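# Unstack one tumbler and stand it upright nearby

## Task

Remove one of the 4 loose stacked tumblers and set it on the table upright (open end up), with at least one tumbler width of gap from the stack; the remaining 3 must stay stacked, open ends down, in their original spot. It only counts if everything stays put without the robot holding it, and the hand must release and back away at the end.

## Robot and tools

Robot: two arms, left_arm and right_arm, each ending in the same five-finger right hand (the hands are not mirrored, so every hand axis and number means the same on both). left_arm sits on the +y side.

Scene frame: origin on the table surface midway between the arms, +z up, +x outward over the table. The state line (left_arm: ... | right_arm: ...) gives each hand point's position in metres, orientation as quaternion wxyz, and linear/angular velocity (m/s, rad/s). Printed positions can be a bit off, especially at long reach.

Hand point: a spot 0.05 m in front of the palm where index pad and thumb tip meet in a pinch. Its +z runs along the straightened fingers, +y points out of the palm, +x runs across the palm toward the little finger. Straight fingers extend 0.06-0.07 m past it along +z. Across the palm the hand spans 0.08 m on the little-finger side; on the thumb side 0.02 m with the thumb swung in front, up to 0.09 m otherwise. A wrist bracket on the little-finger side protrudes 0.03 m past the point along +y and 0.11 m across; it can collide. Tilting the hand shifts the point slightly.

The row (used by both execute_actions and move): 28 numbers, each in [-1, 1], always all 28 even if one arm is idle. First 14 for left_arm/left_gripper: dx, dy, dz, rx, ry, rz, little, ring, middle, index, thumb_bend, thumb_turn, force_limit, speed; then the same 14 for right_arm/right_gripper. The six pose numbers are an offset, not a pose: measured from the hand point's pose in the most recent result that showed it (before any such result in a scene, and for the second or later call in one reply, from where the hand is when the action begins), expressed in the hand point's own axes. Scale: 1.0 = 0.6 m for dx/dy/dz and 180 degrees for the rotation; rx, ry, rz form one rotation vector. Every row is counted from that same base, not from the row before, so all-zero offsets drive the hand back to the base rather than holding still.

Hand numbers are targets, not offsets: fingers and thumb_bend +1 straight, -1 fully curled; thumb_turn +1 beside the palm, -1 across in front of it. Pinch is roughly index -0.22, thumb_bend -0.75, thumb_turn -0.57. force_limit maps -1..+1 to about 0..10 N at the fingertip (0..15 N for the two thumb motors) and only stops closing motion. speed maps -1..+1 to near zero..full (full travel 0.6 s). For a gentle grip close at speed -0.9 or lower. No value means 'unchanged': to keep a hand as is, resend the last eight numbers used for it, or before any row its hand_measured six values plus hand_force_limit and hand_speed. A motor only starts when its target changes by 0.01 or more, then locks on arrival or at force_limit. With the thumb turned in front of the palm the hand can wrap objects 0.035-0.08 m wide, lying across the palm on the wrist side of the point; turn the thumb before approaching.

Tools:
- execute_actions {actions, pictures}: actions holds at most one item. [] just reports state. {"rows": [...], "steps": n} runs up to 15 rows, steps 1-15 (default 15), each step 1/30 s, last row repeated if short. {"steps": n} alone waits up to 300 steps counted from the previous result, reply time included. pictures (boolean) toggles images.
- move {target, speed, stop_force}: target is one 28-number row (offsets as above). Each hand follows a straight path to its target; paths finish together, lasting 0.5-10 s (cut off at 10 s). speed is path top speed in m/s, 0.002-0.5, default 0.25; rotation capped at twice that in rad/s. stop_force (N, 13-80, one value for both arms, not allowed in the first 0.2 s) ends an arm's path when its wrist sensor feels that much extra push against the motion for 2 steps; that hand then backs to its position 2 steps earlier and holds. Use it only with slow, non-rotating moves; omit it when lifting off something the hand presses on. Paths do not avoid obstacles or the other arm. Result adds a move: line: done, off_target, moving, held, fault or contact per arm, plus limits=paced (pose clipped) or limits=held (some steps blocked; the arm may then surge).
- wait {seconds}: 0-10 s, sends nothing.
- zoom_image {camera, region}: region [x0, y0, x1, y1] in pixels, at most 504x504, on cam_head_left, cam_head_right, cam_high (672x504) or cam_left_wrist, cam_right_wrist (504x504).
- show_instructions: shows the reference image pages.
- finished_scene {scene}: ends and grades the current scene; irreversible.

Control details: each step the commanded pose is clipped to within 100 mm and 16 degrees of the measured pose; motion lags about 0.17 s. After an action an arm continues only to its last clipped pose, so check the result and send the remainder. Results may show HELD steps, a 'pose unreachable' line, a 'Hand target' line, Wrist force/torque per arm (in end-effector axes, noisy, offsets up to ~5.5 N, saturating near 100 N), and per-hand hand_measured, hand_stopped_by (moving, target, force, stalled, fault), hand_load_n (positive = pushed open; near 0 means grip lost), hand_force_limit, hand_speed.

Hazards: the arms are stiff; aiming even slightly past a firm contact, or hitting fast, can trigger a fault. A joint reaching its load limit (306, 306, 139, 50.2, 50.2, 50.2 N m, base to wrist, held weight included) or 150 N external force halts that arm for 10 s. Holding loads heats motors: MOTOR HOT from 70 °C, OVER-TEMPERATURE FAULT at 85 °C. Never let the arms strike or press on each other. Do not drop, slam, or knock anything off the table; loose objects may occasionally get nudged by outside pushes. Replies take simulated time while the world keeps running.

Each tool is called after ">>>" as name(argument=value, ...), one argument or row to a line, values as JSON.

Reference images:

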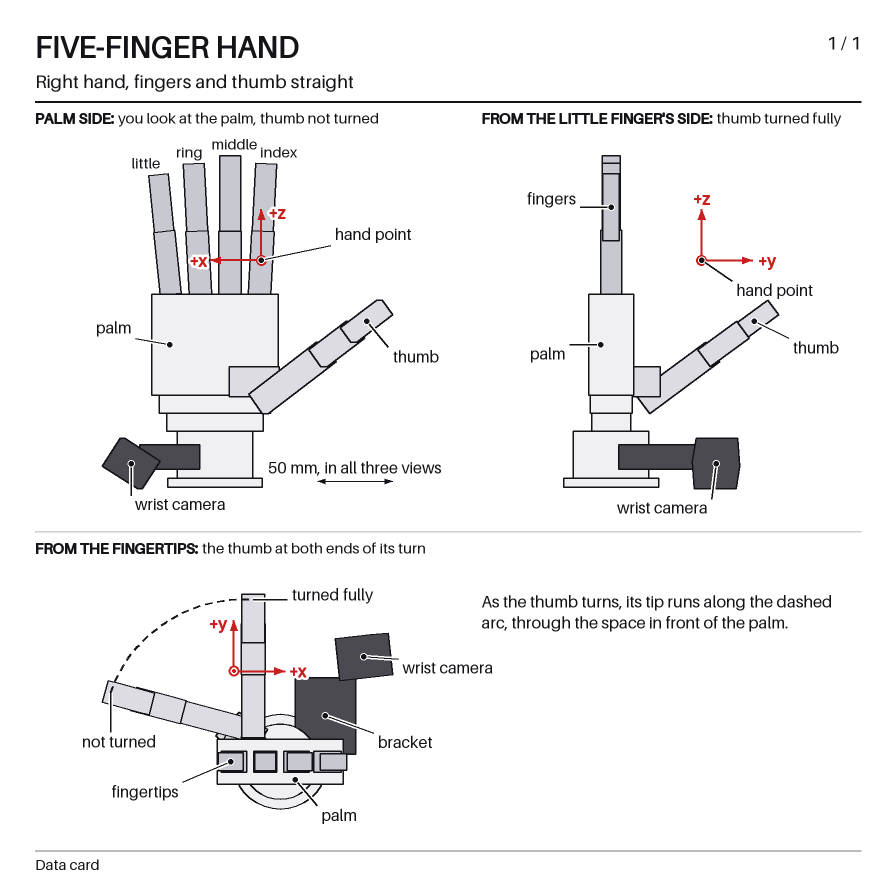

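## Session

>>> execute_actions(
  actions=[],
)

Scene clock: 0.00 s of 6600.00 s.
left_arm: end_effector_position=(+0.1360, +1.1482, +0.6160) hand_measured=(+1.000, +1.000, +1.000, +1.000, +1.000, +1.000) hand_load_n=(+0.0, +0.0, +0.0, +0.0, +0.0, +0.0) hand_stopped_by=(target, target, target, target, target, target) hand_force_limit=0.00 hand_speed=-0.80 end_effector_quat_wxyz=(+0.068, -0.559, +0.826, +0.024) end_effector_velocity=(+0.001, +0.000, -0.001) end_effector_angular_velocity=(-0.001, +0.002, -0.002) | right_arm: end_effector_position=(+0.2627, -1.0576, +0.6812) hand_measured=(+1.000, +1.000, +1.000, +1.000, +1.000, +1.000) hand_load_n=(+0.0, +0.0, +0.0, +0.0, +0.0, +0.0) hand_stopped_by=(target, target, target, target, target, target) hand_force_limit=0.00 hand_speed=-0.80 end_effector_quat_wxyz=(+0.055, +0.714, +0.698, +0.012) end_effector_velocity=(-0.000, -0.000, +0.000) end_effector_angular_velocity=(-0.001, -0.000, -0.002)
Joint positions: left_arm=[ 1.168 -1.62   1.439  1.608  1.588 -1.711] | right_arm=[-1.913 -1.61   1.341  1.793  1.468 -1.71 ]
Joint velocities: left_arm=[-0.002  0.001  0.001 -0.    -0.001  0.   ] | right_arm=[-0.     0.    -0.001 -0.    -0.     0.002]
Motor temperatures (°C, as the motors report them): left_arm=[24 23 22 31 30 29] | right_arm=[24 24 23 26 27 33]
Wrist force (N, on the end effector, along its own x y z axes, offset not removed): no reading
Wrist torque (N m, same axes, about the end effector's origin, offset not removed): no reading
Hand target (left_arm): +0.136, +1.148, +0.616; +0.068, -0.559, +0.826, +0.024
Hand target (right_arm): +0.263, -1.058, +0.681; +0.055, +0.714, +0.698, +0.012

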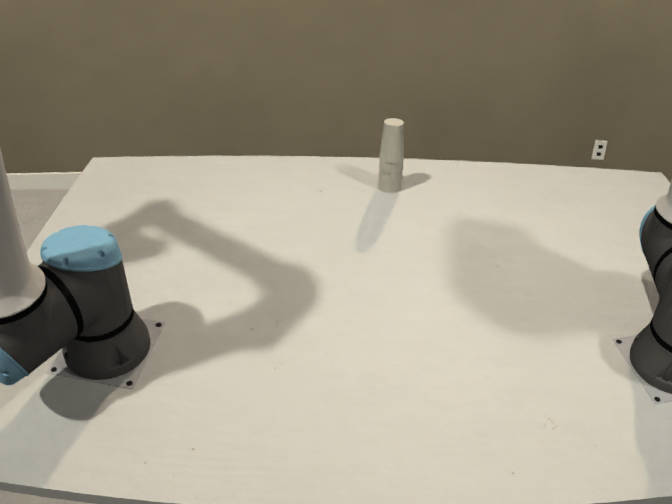

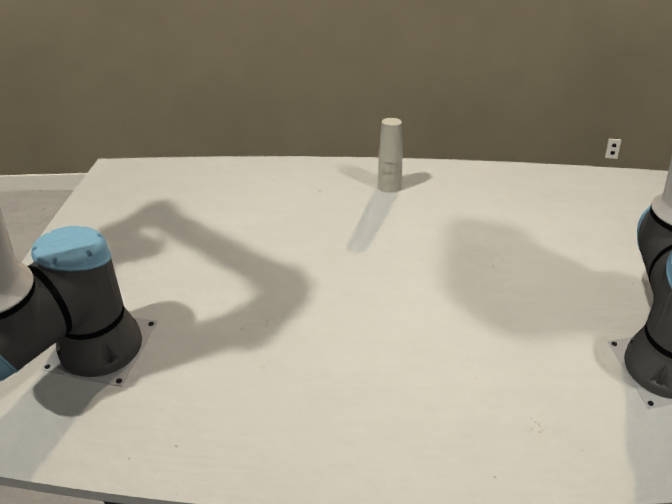

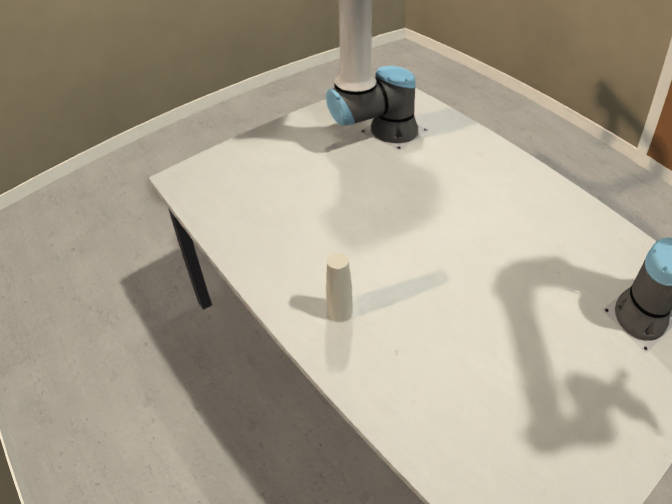

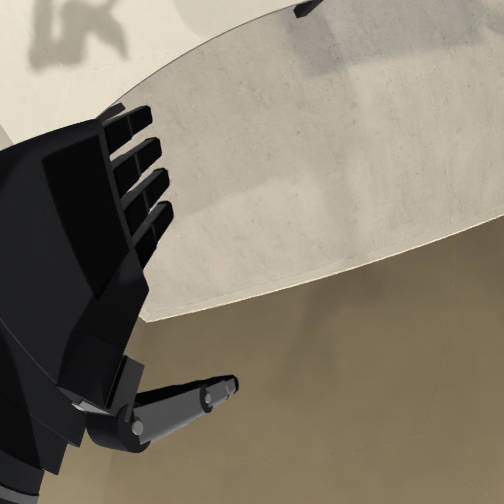

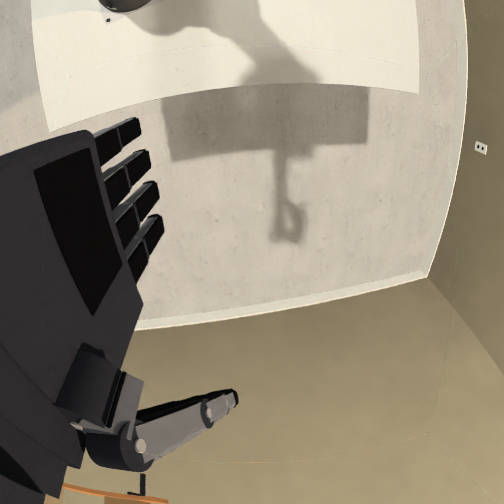

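>>> move(
  target=[0.607,-0.597,0.3,0.558,-0.228,0.494,1,1,1,1,1,-1,0,0.5,0,0,0,0,0,0,1,1,1,1,1,1,0,-0.8],
  speed=0.4,
)

Scene clock: 17.70 s of 6600.00 s.
left_arm: end_effector_position=(+0.2380, +0.9313, +0.5128) hand_measured=(+1.000, +1.000, +1.000, +1.000, +1.000, -1.000) hand_load_n=(+0.0, +0.0, +0.0, +0.0, +0.0, +0.0) hand_stopped_by=(target, target, target, target, target, target) hand_force_limit=0.00 hand_speed=0.50 end_effector_quat_wxyz=(+0.407, -0.150, +0.881, -0.188) end_effector_velocity=(+0.000, +0.000, +0.000) end_effector_angular_velocity=(-0.000, -0.001, -0.000) | right_arm: end_effector_position=(+0.2627, -1.0576, +0.6812) hand_measured=(+1.000, +1.000, +1.000, +1.000, +1.000, +1.000) hand_load_n=(+0.0, +0.0, +0.0, +0.0, +0.0, +0.0) hand_stopped_by=(target, target, target, target, target, target) hand_force_limit=0.00 hand_speed=-0.80 end_effector_quat_wxyz=(+0.055, +0.714, +0.698, +0.012) end_effector_velocity=(+0.000, -0.000, +0.000) end_effector_angular_velocity=(-0.001, +0.000, +0.003)
Joint positions: left_arm=[ 1.369 -1.883  2.015  1.364  2.498 -0.694] | right_arm=[-1.913 -1.61   1.341  1.793  1.468 -1.71 ]
Joint velocities: left_arm=[-0.001  0.    -0.    -0.001  0.001 -0.001] | right_arm=[ 0.     0.    -0.    -0.     0.    -0.002]
Motor temperatures (°C, as the motors report them): left_arm=[24 23 22 31 30 29] | right_arm=[24 24 23 26 27 33]
Wrist force (N, on the end effector, along its own x y z axes, offset not removed): left_arm=[0.2 -3.3 -0.6] | right_arm=[0.5 -3.0 -1.3]
Wrist torque (N m, same axes, about the end effector's origin, offset not removed): left_arm=[-0.16 -0.07 0.10] | right_arm=[-0.03 0.09 -0.37]
Hand target (left_arm): +0.238, +0.931, +0.513; +0.407, -0.150, +0.881, -0.188
Hand target (right_arm): +0.263, -1.058, +0.681; +0.055, +0.714, +0.698, +0.012
Off the commanded pose (left_arm): 0.281 m, 74 deg; position and orientation clipped at the last step of the last action.
Off the commanded pose (right_arm): 0.000 m, 0 deg.
After step 90, 11.27 s passed at rest.
move: held (left_arm); limits=paced,held; held on 51 of 103 steps (left_arm), including the last (left_arm)
pose unreachable (left arm): on one or more control steps of this call this arm could not follow its commanded pose, so it was not sent that pose on those steps. On the call's last step it was still not sent that pose. It may still have moved: this result reports where it is.
cause: the commanded pose would bring two parts of the arm too close to each other (joints 4 (wrist 1) to 6 (wrist 3) lie between them).
camera_calibration (this result's frames):
cam_left_wrist: T_world_to_cam=[[-0.0449517, 0.906308, -0.420221, -0.616338], [0.0672074, 0.422436, 0.903898, -0.879633], [0.996726, 0.0123898, -0.0798998, -0.0733966], [0, 0, 0, 1]] pos_world=[0.104569, 0.93109, 0.530236]
cam_right_wrist: T_world_to_cam=[[0.986047, -0.0923823, 0.138479, -0.462662], [-0.155569, -0.807435, 0.569075, -1.20285], [0.0592406, -0.582678, -0.810541, 0.0563055], [0, 0, 0, 1]] pos_world=[0.265746, -0.981154, 0.794217]

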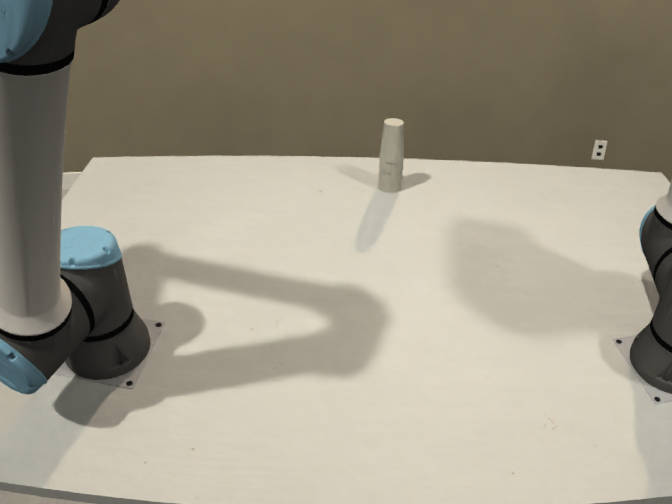

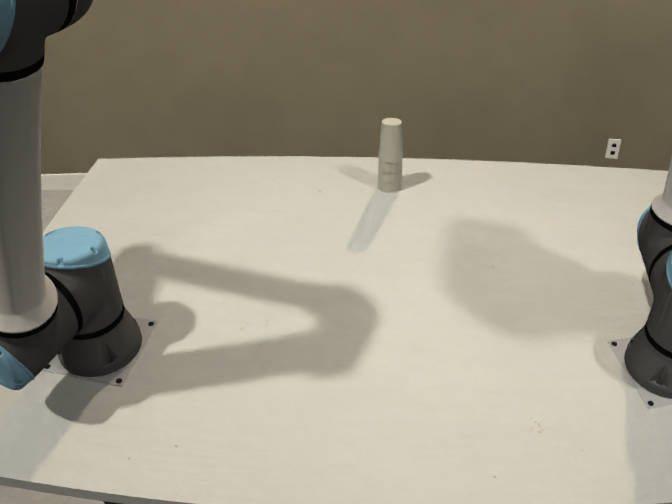

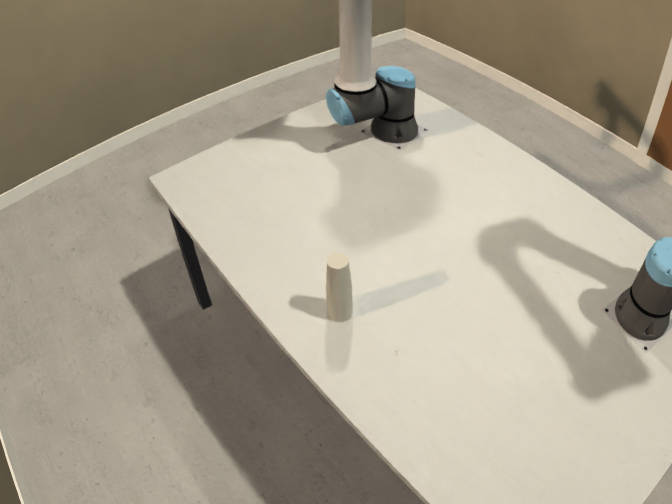

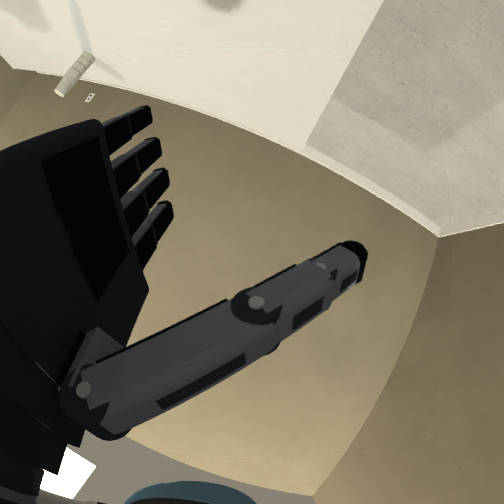

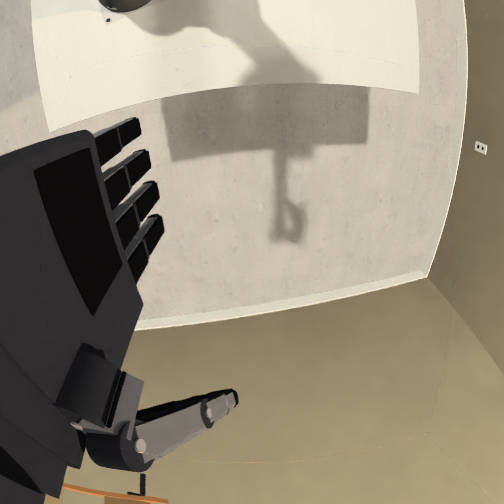

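>>> move(
  target=[0.348,-0.588,0.652,0.177,-0.163,0.224,1,1,1,1,1,-1,0,0.5,0,0,0,0,0,0,1,1,1,1,1,1,0,-0.8],
  speed=0.3,
)

Scene clock: 30.27 s of 6600.00 s.
left_arm: end_effector_position=(+0.3537, +0.5832, +0.3418) hand_measured=(+1.000, +1.000, +1.000, +1.000, +1.000, -1.000) hand_load_n=(+0.0, +0.0, +0.0, +0.0, +0.0, +0.0) hand_stopped_by=(target, target, target, target, target, target) hand_force_limit=0.00 hand_speed=0.50 end_effector_quat_wxyz=(+0.524, +0.445, +0.627, -0.366) end_effector_velocity=(+0.026, -0.033, -0.012) end_effector_angular_velocity=(+0.036, +0.002, -0.113) | right_arm: end_effector_position=(+0.2627, -1.0576, +0.6812) hand_measured=(+1.000, +1.000, +1.000, +1.000, +1.000, +1.000) hand_load_n=(+0.0, +0.0, +0.0, +0.0, +0.0, +0.0) hand_stopped_by=(target, target, target, target, target, target) hand_force_limit=0.00 hand_speed=-0.80 end_effector_quat_wxyz=(+0.055, +0.714, +0.698, +0.012) end_effector_velocity=(+0.000, -0.000, +0.000) end_effector_angular_velocity=(-0.001, -0.001, -0.000)
Joint positions: left_arm=[ 0.291 -2.023  2.557  0.295  2.89  -0.75 ] | right_arm=[-1.913 -1.61   1.341  1.793  1.468 -1.71 ]
Joint velocities: left_arm=[-0.193 -0.004 -0.017 -0.119 -0.08  -0.14 ] | right_arm=[-0.    -0.    -0.    -0.    -0.001  0.   ]
Motor temperatures (°C, as the motors report them): left_arm=[24 23 22 31 30 29] | right_arm=[24 24 23 26 27 33]
Wrist force (N, on the end effector, along its own x y z axes, offset not removed): left_arm=[0.5 -3.9 -2.4] | right_arm=[4.7 -1.3 -3.8]
Wrist torque (N m, same axes, about the end effector's origin, offset not removed): left_arm=[-0.17 -0.09 -0.05] | right_arm=[0.34 -0.50 -0.13]
Hand target (left_arm): +0.358, +0.578, +0.340; +0.520, +0.452, +0.625, -0.368
Hand target (right_arm): +0.263, -1.058, +0.681; +0.055, +0.714, +0.698, +0.012
Off the commanded pose (left_arm): 0.169 m, 35 deg; position and orientation clipped at the last step of the last action.
Off the commanded pose (right_arm): 0.000 m, 0 deg.
After step 90, 2.53 s passed at rest.
move: moving (left_arm; no rest 5 s after the path's end); limits=paced
camera_calibration (this result's frames):
cam_left_wrist: T_world_to_cam=[[0.951905, 0.297535, 0.0731369, -0.533675], [-0.187449, 0.376718, 0.907164, -0.470132], [0.242361, -0.877244, 0.414372, 0.418665], [0, 0, 0, 1]] pos_world=[0.318414, 0.703165, 0.292035]
cam_right_wrist: T_world_to_cam=[[0.986047, -0.0923825, 0.138479, -0.462662], [-0.155569, -0.807435, 0.569075, -1.20285], [0.0592405, -0.582678, -0.810541, 0.0563058], [0, 0, 0, 1]] pos_world=[0.265746, -0.981154, 0.794217]

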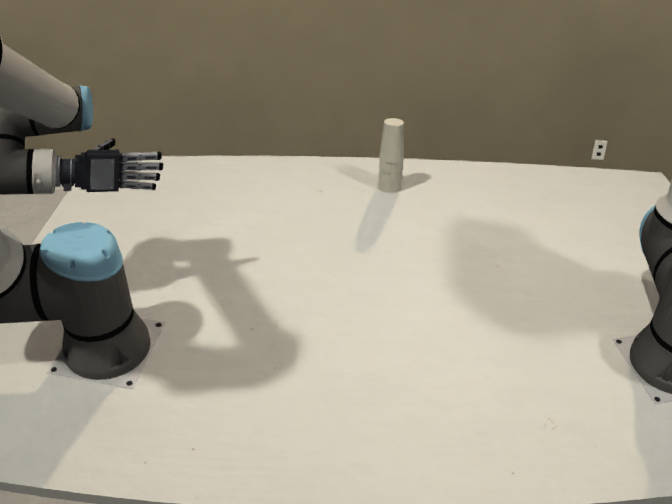

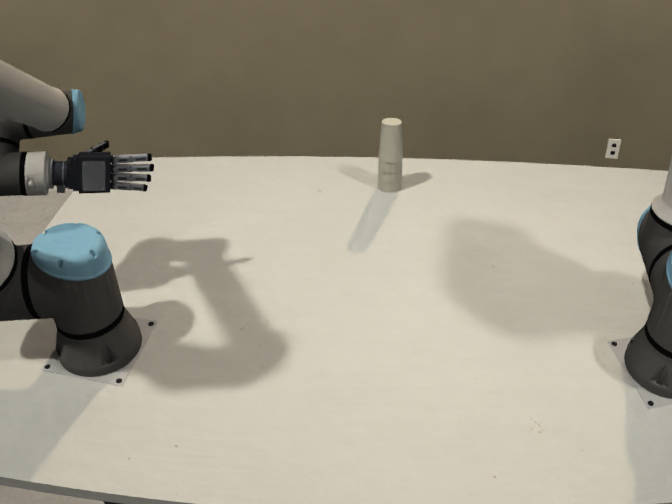

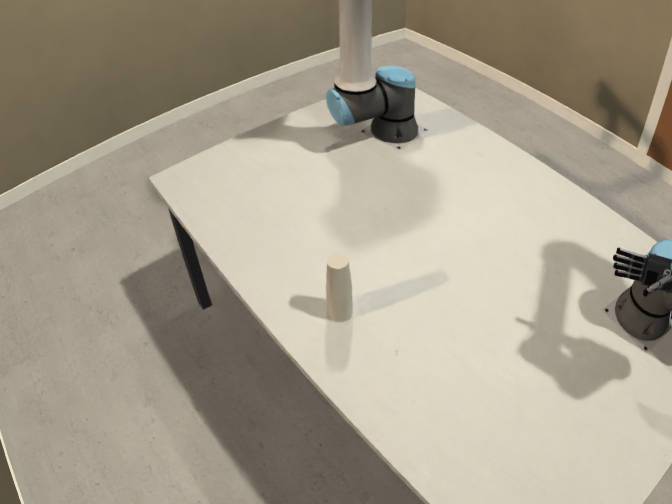

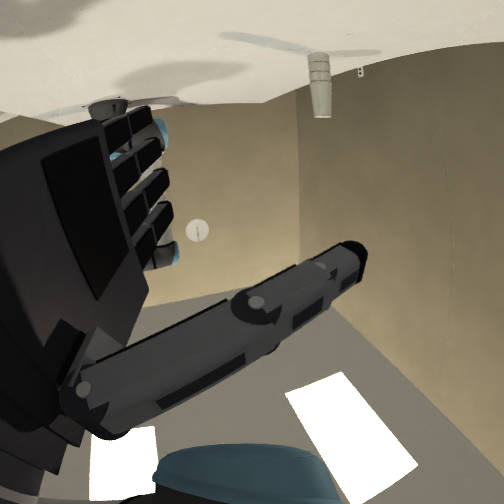

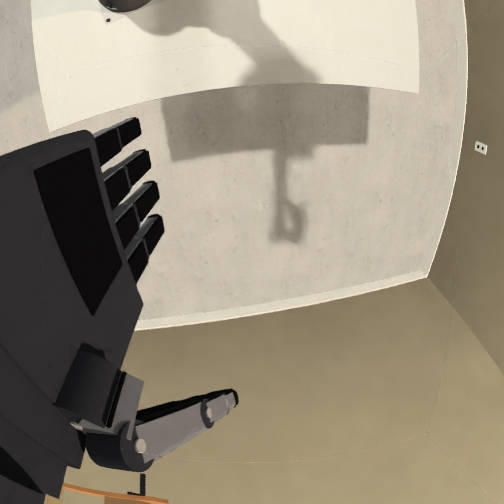

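>>> move(
  target=[-0.047,0.122,0.635,-0.186,-0.056,-0.019,1,1,1,1,1,-1,0,0.5,0,0,0,0,0,0,1,1,1,1,1,1,0,-0.8],
  speed=0.2,
)

Scene clock: 44.47 s of 6600.00 s.
left_arm: end_effector_position=(+0.5332, +0.2681, +0.3046) hand_measured=(+1.000, +1.000, +1.000, +1.000, +1.000, -1.000) hand_load_n=(+0.0, +0.0, +0.0, +0.0, +0.0, +0.0) hand_stopped_by=(target, target, target, target, target, target) hand_force_limit=0.00 hand_speed=0.50 end_effector_quat_wxyz=(+0.626, +0.316, +0.651, -0.292) end_effector_velocity=(+0.010, -0.011, -0.003) end_effector_angular_velocity=(-0.020, -0.008, +0.119) | right_arm: end_effector_position=(+0.2627, -1.0576, +0.6812) hand_measured=(+1.000, +1.000, +1.000, +1.000, +1.000, +1.000) hand_load_n=(+0.0, +0.0, +0.0, +0.0, +0.0, +0.0) hand_stopped_by=(target, target, target, target, target, target) hand_force_limit=0.00 hand_speed=-0.80 end_effector_quat_wxyz=(+0.055, +0.714, +0.698, +0.012) end_effector_velocity=(+0.000, -0.000, +0.000) end_effector_angular_velocity=(-0.001, +0.000, +0.001)
Joint positions: left_arm=[-1.252 -1.953  2.599 -0.593  1.089 -1.58 ] | right_arm=[-1.913 -1.61   1.341  1.793  1.468 -1.71 ]
Joint velocities: left_arm=[-0.08   0.062 -0.013 -0.066 -0.199 -0.008] | right_arm=[ 0.     0.    -0.001 -0.     0.    -0.   ]
Motor temperatures (°C, as the motors report them): left_arm=[24 23 22 31 30 29] | right_arm=[24 24 23 26 27 33]
Wrist force (N, on the end effector, along its own x y z axes, offset not removed): left_arm=[-1.4 -0.8 -0.8] | right_arm=[0.8 -1.5 -1.2]
Wrist torque (N m, same axes, about the end effector's origin, offset not removed): left_arm=[0.18 0.13 -0.07] | right_arm=[0.11 -0.06 -0.18]
Hand target (left_arm): +0.535, +0.266, +0.304; +0.629, +0.309, +0.653, -0.287
Hand target (right_arm): +0.263, -1.058, +0.681; +0.055, +0.714, +0.698, +0.012
Off the commanded pose (left_arm): 0.025 m, 14 deg.
Off the commanded pose (right_arm): 0.000 m, 0 deg.
previous command not reached (left arm): its pose would have brought two parts of the arm too close to each other.
After step 180, 1.60 s passed at rest.
move: moving (left_arm; no rest 5 s after the path's end); limits=paced
camera_calibration (this result's frames):
cam_left_wrist: T_world_to_cam=[[0.792023, 0.604416, 0.0859091, -0.608975], [-0.382851, 0.382139, 0.841068, -0.161193], [0.475526, -0.699035, 0.534064, -0.0944131], [0, 0, 0, 1]] pos_world=[0.465505, 0.363674, 0.238314]
cam_right_wrist: T_world_to_cam=[[0.986047, -0.0923824, 0.138479, -0.462662], [-0.155569, -0.807435, 0.569075, -1.20285], [0.0592406, -0.582678, -0.810541, 0.0563057], [0, 0, 0, 1]] pos_world=[0.265746, -0.981155, 0.794217]

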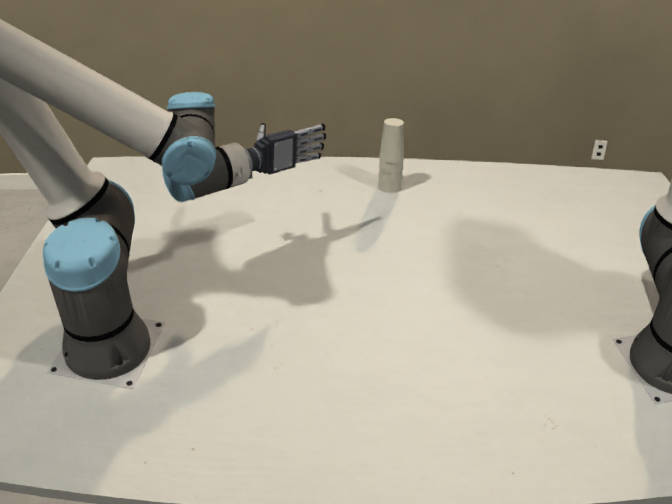

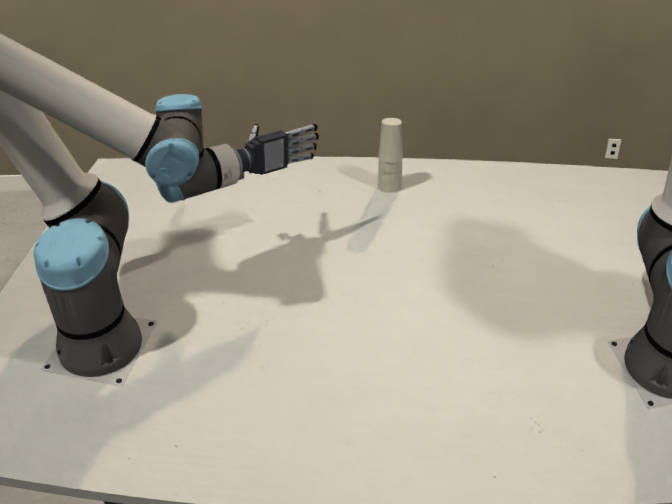

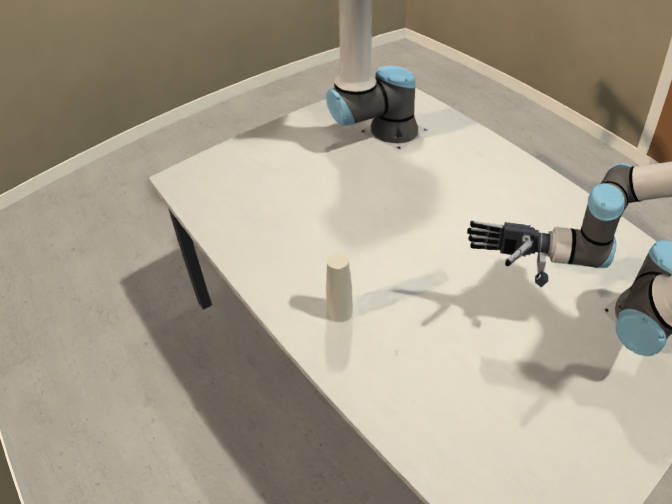

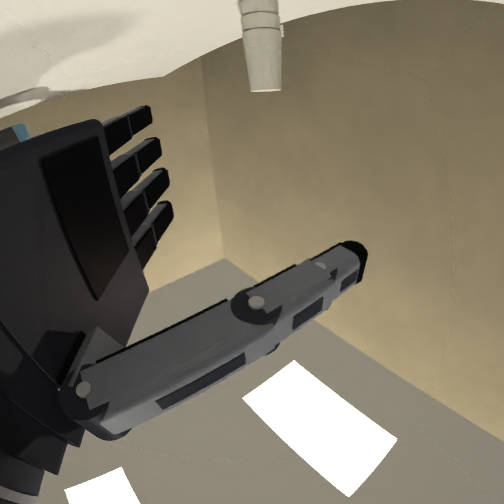

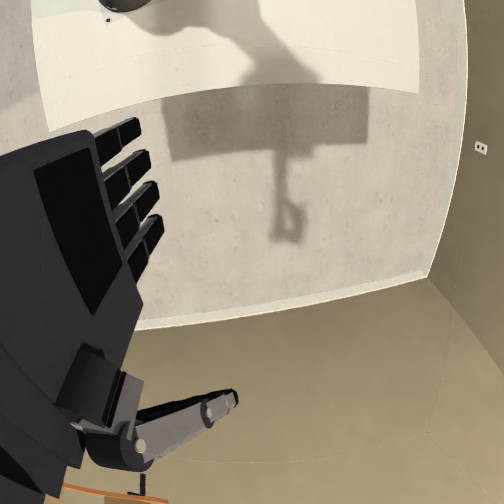

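>>> execute_actions(
  actions=[],
  pictures=false,
)

Scene clock: 46.00 s of 6600.00 s.
left_arm: end_effector_position=(+0.5474, +0.2526, +0.3001) hand_measured=(+1.000, +1.000, +1.000, +1.000, +1.000, -1.000) hand_load_n=(+0.0, +0.0, +0.0, +0.0, +0.0, +0.0) hand_stopped_by=(target, target, target, target, target, target) hand_force_limit=0.00 hand_speed=0.50 end_effector_quat_wxyz=(+0.663, +0.239, +0.670, -0.234) end_effector_velocity=(+0.010, -0.009, -0.003) end_effector_angular_velocity=(-0.024, -0.019, +0.153) | right_arm: end_effector_position=(+0.2627, -1.0576, +0.6812) hand_measured=(+1.000, +1.000, +1.000, +1.000, +1.000, +1.000) hand_load_n=(+0.0, +0.0, +0.0, +0.0, +0.0, +0.0) hand_stopped_by=(target, target, target, target, target, target) hand_force_limit=0.00 hand_speed=-0.80 end_effector_quat_wxyz=(+0.055, +0.714, +0.698, +0.012) end_effector_velocity=(+0.000, +0.000, +0.000) end_effector_angular_velocity=(-0.000, -0.000, -0.001)
Joint positions: left_arm=[-1.355 -1.835  2.563 -0.713  0.779 -1.578] | right_arm=[-1.913 -1.61   1.341  1.793  1.468 -1.71 ]
Joint velocities: left_arm=[-0.047  0.097 -0.035 -0.102 -0.201  0.02 ] | right_arm=[-0.    -0.     0.    -0.    -0.     0.001]
Motor temperatures (°C, as the motors report them): left_arm=[24 23 22 31 30 29] | right_arm=[24 24 23 26 27 33]
Wrist force (N, on the end effector, along its own x y z axes, offset not removed): left_arm=[-0.4 -5.4 -2.9] | right_arm=[1.2 -1.9 1.8]
Wrist torque (N m, same axes, about the end effector's origin, offset not removed): left_arm=[-0.33 0.11 -0.11] | right_arm=[-0.18 -0.07 -0.32]
Hand target (left_arm): +0.549, +0.251, +0.300; +0.668, +0.230, +0.671, -0.227
Hand target (right_arm): +0.263, -1.058, +0.681; +0.055, +0.714, +0.698, +0.012
Off the commanded pose (left_arm): 0.004 m, 2 deg.
Off the commanded pose (right_arm): 0.000 m, 0 deg.
Steps of this call (steps 1 to 46: nothing new was sent). Readings (end_effector_position | what the end effector reports):
1: left_arm (+0.5335, +0.2677, +0.3045) | right_arm (+0.2627, -1.0576, +0.6812) | left_arm hand_measured=(+1.000, +1.000, +1.000, +1.000, +1.000, -1.000) hand_load_n=(+0.0, +0.0, +0.0, +0.0, +0.0, +0.0) hand_stopped_by=(target, target, target, target, target, target) hand_force_limit=0.00 hand_speed=0.50 | right_arm hand_measured=(+1.000, +1.000, +1.000, +1.000, +1.000, +1.000) hand_load_n=(+0.0, +0.0, +0.0, +0.0, +0.0, +0.0) hand_stopped_by=(target, target, target, target, target, target) hand_force_limit=0.00 hand_speed=-0.80
2: left_arm (+0.5338, +0.2674, +0.3044) | right_arm (+0.2627, -1.0576, +0.6812) | left_arm hand_measured=(+1.000, +1.000, +1.000, +1.000, +1.000, -1.000) hand_load_n=(+0.0, +0.0, +0.0, +0.0, +0.0, +0.0) hand_stopped_by=(target, target, target, target, target, target) hand_force_limit=0.00 hand_speed=0.50 | right_arm hand_measured=(+1.000, +1.000, +1.000, +1.000, +1.000, +1.000) hand_load_n=(+0.0, +0.0, +0.0, +0.0, +0.0, +0.0) hand_stopped_by=(target, target, target, target, target, target) hand_force_limit=0.00 hand_speed=-0.80
4: left_arm (+0.5344, +0.2666, +0.3042) | right_arm (+0.2627, -1.0576, +0.6812) | left_arm hand_measured=(+1.000, +1.000, +1.000, +1.000, +1.000, -1.000) hand_load_n=(+0.0, +0.0, +0.0, +0.0, +0.0, +0.0) hand_stopped_by=(target, target, target, target, target, target) hand_force_limit=0.00 hand_speed=0.50 | right_arm hand_measured=(+1.000, +1.000, +1.000, +1.000, +1.000, +1.000) hand_load_n=(+0.0, +0.0, +0.0, +0.0, +0.0, +0.0) hand_stopped_by=(target, target, target, target, target, target) hand_force_limit=0.00 hand_speed=-0.80
8: left_arm (+0.5357, +0.2652, +0.3038) | right_arm (+0.2627, -1.0576, +0.6812) | left_arm hand_measured=(+1.000, +1.000, +1.000, +1.000, +1.000, -1.000) hand_load_n=(+0.0, +0.0, +0.0, +0.0, +0.0, +0.0) hand_stopped_by=(target, target, target, target, target, target) hand_force_limit=0.00 hand_speed=0.50 | right_arm hand_measured=(+1.000, +1.000, +1.000, +1.000, +1.000, +1.000) hand_load_n=(+0.0, +0.0, +0.0, +0.0, +0.0, +0.0) hand_stopped_by=(target, target, target, target, target, target) hand_force_limit=0.00 hand_speed=-0.80
46: the state above

>>> move(
  target=[0.245,-0.085,0.298,0,0,0,1,1,1,1,1,-1,0,0.5,0,0,0,0,0,0,1,1,1,1,1,1,0,-0.8],
  speed=0.15,
)

Scene clock: 56.33 s of 6600.00 s.
left_arm: end_effector_position=(+0.6533, +0.1020, +0.1510) hand_measured=(+1.000, +1.000, +1.000, +1.000, +1.000, -1.000) hand_load_n=(+0.0, +0.0, +0.0, +0.0, +0.0, +0.0) hand_stopped_by=(target, target, target, target, target, target) hand_force_limit=0.00 hand_speed=0.50 end_effector_quat_wxyz=(+0.663, +0.239, +0.670, -0.234) end_effector_velocity=(+0.001, -0.001, -0.001) end_effector_angular_velocity=(+0.001, -0.000, +0.001) | right_arm: end_effector_position=(+0.2627, -1.0576, +0.6812) hand_measured=(+1.000, +1.000, +1.000, +1.000, +1.000, +1.000) hand_load_n=(+0.0, +0.0, +0.0, +0.0, +0.0, +0.0) hand_stopped_by=(target, target, target, target, target, target) hand_force_limit=0.00 hand_speed=-0.80 end_effector_quat_wxyz=(+0.055, +0.714, +0.698, +0.012) end_effector_velocity=(+0.000, -0.000, -0.000) end_effector_angular_velocity=(+0.000, +0.000, +0.000)
Joint positions: left_arm=[-1.153 -1.211  2.319 -1.095  0.981 -1.574] | right_arm=[-1.913 -1.61   1.341  1.793  1.468 -1.71 ]
Joint velocities: left_arm=[ 0.002  0.005 -0.003 -0.001  0.001  0.001] | right_arm=[ 0.  0.  0. -0.  0.  0.]
Motor temperatures (°C, as the motors report them): left_arm=[24 23 22 31 30 29] | right_arm=[24 24 23 26 27 33]
Wrist force (N, on the end effector, along its own x y z axes, offset not removed): left_arm=[1.2 -4.1 -0.4] | right_arm=[0.5 1.3 3.1]
Wrist torque (N m, same axes, about the end effector's origin, offset not removed): left_arm=[-0.32 -0.13 0.10] | right_arm=[0.22 -0.15 -0.19]
Hand target (left_arm): +0.653, +0.102, +0.151; +0.663, +0.239, +0.670, -0.234
Hand target (right_arm): +0.263, -1.058, +0.681; +0.055, +0.714, +0.698, +0.012
Off the commanded pose (left_arm): 0.000 m, 0 deg.
Off the commanded pose (right_arm): 0.000 m, 0 deg.
After step 90, 5.20 s passed at rest.
move: done
camera_calibration (this result's frames):
cam_left_wrist: T_world_to_cam=[[0.649075, 0.757, 0.0751881, -0.511109], [-0.470673, 0.321979, 0.82146, 0.143909], [0.597636, -0.568578, 0.565288, -0.283414], [0, 0, 0, 1]] pos_world=[0.568861, 0.179431, 0.0804244]
cam_right_wrist: T_world_to_cam=[[0.986047, -0.0923825, 0.138479, -0.462662], [-0.155569, -0.807435, 0.569075, -1.20285], [0.0592405, -0.582678, -0.810541, 0.0563057], [0, 0, 0, 1]] pos_world=[0.265746, -0.981154, 0.794217]

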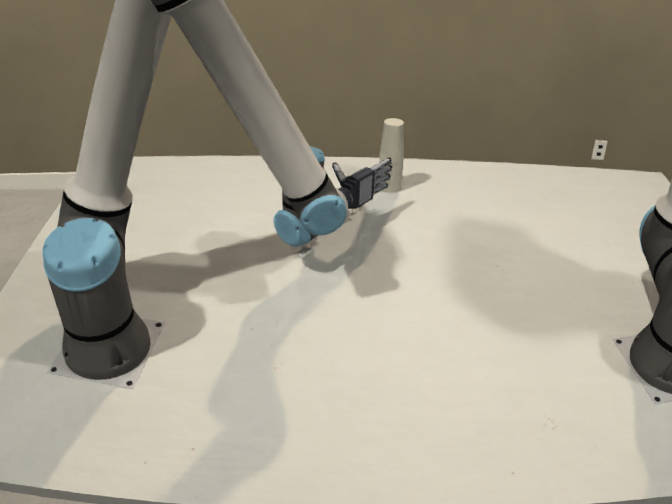

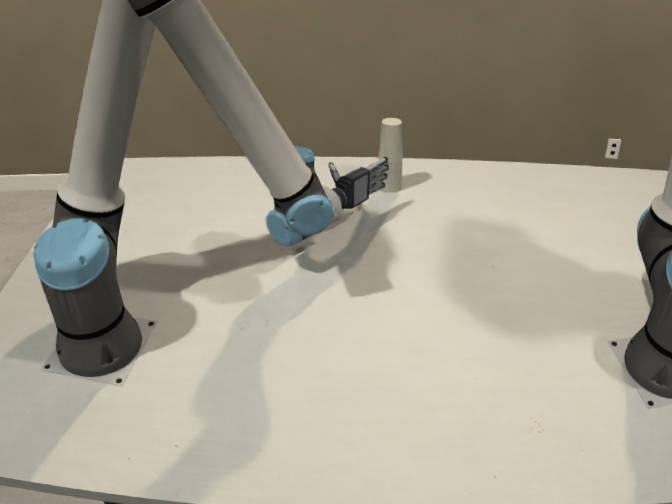

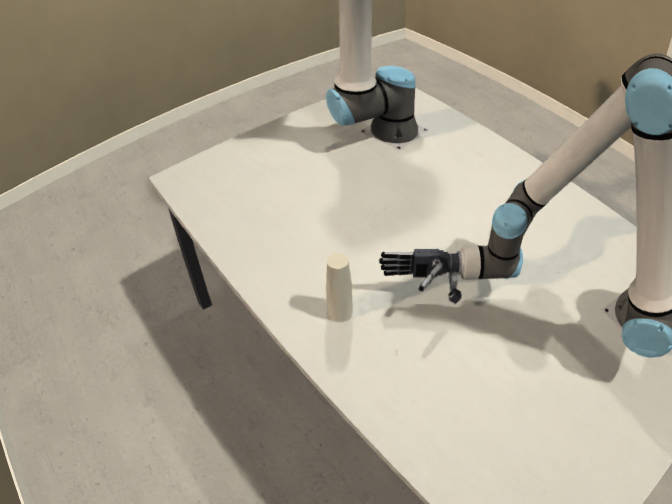

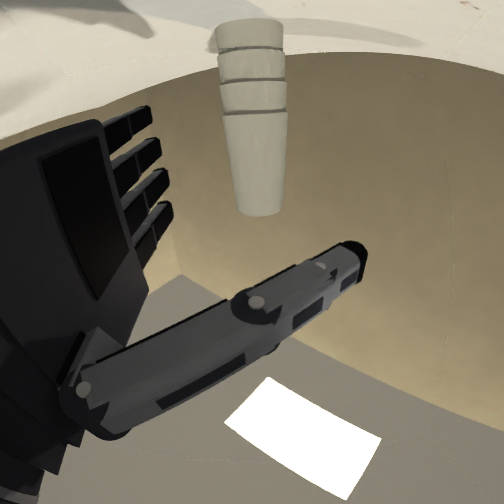

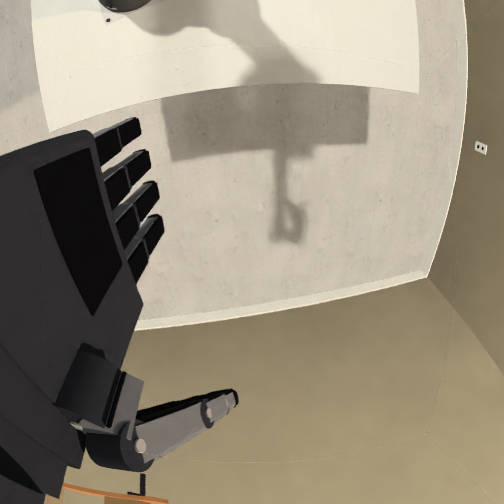

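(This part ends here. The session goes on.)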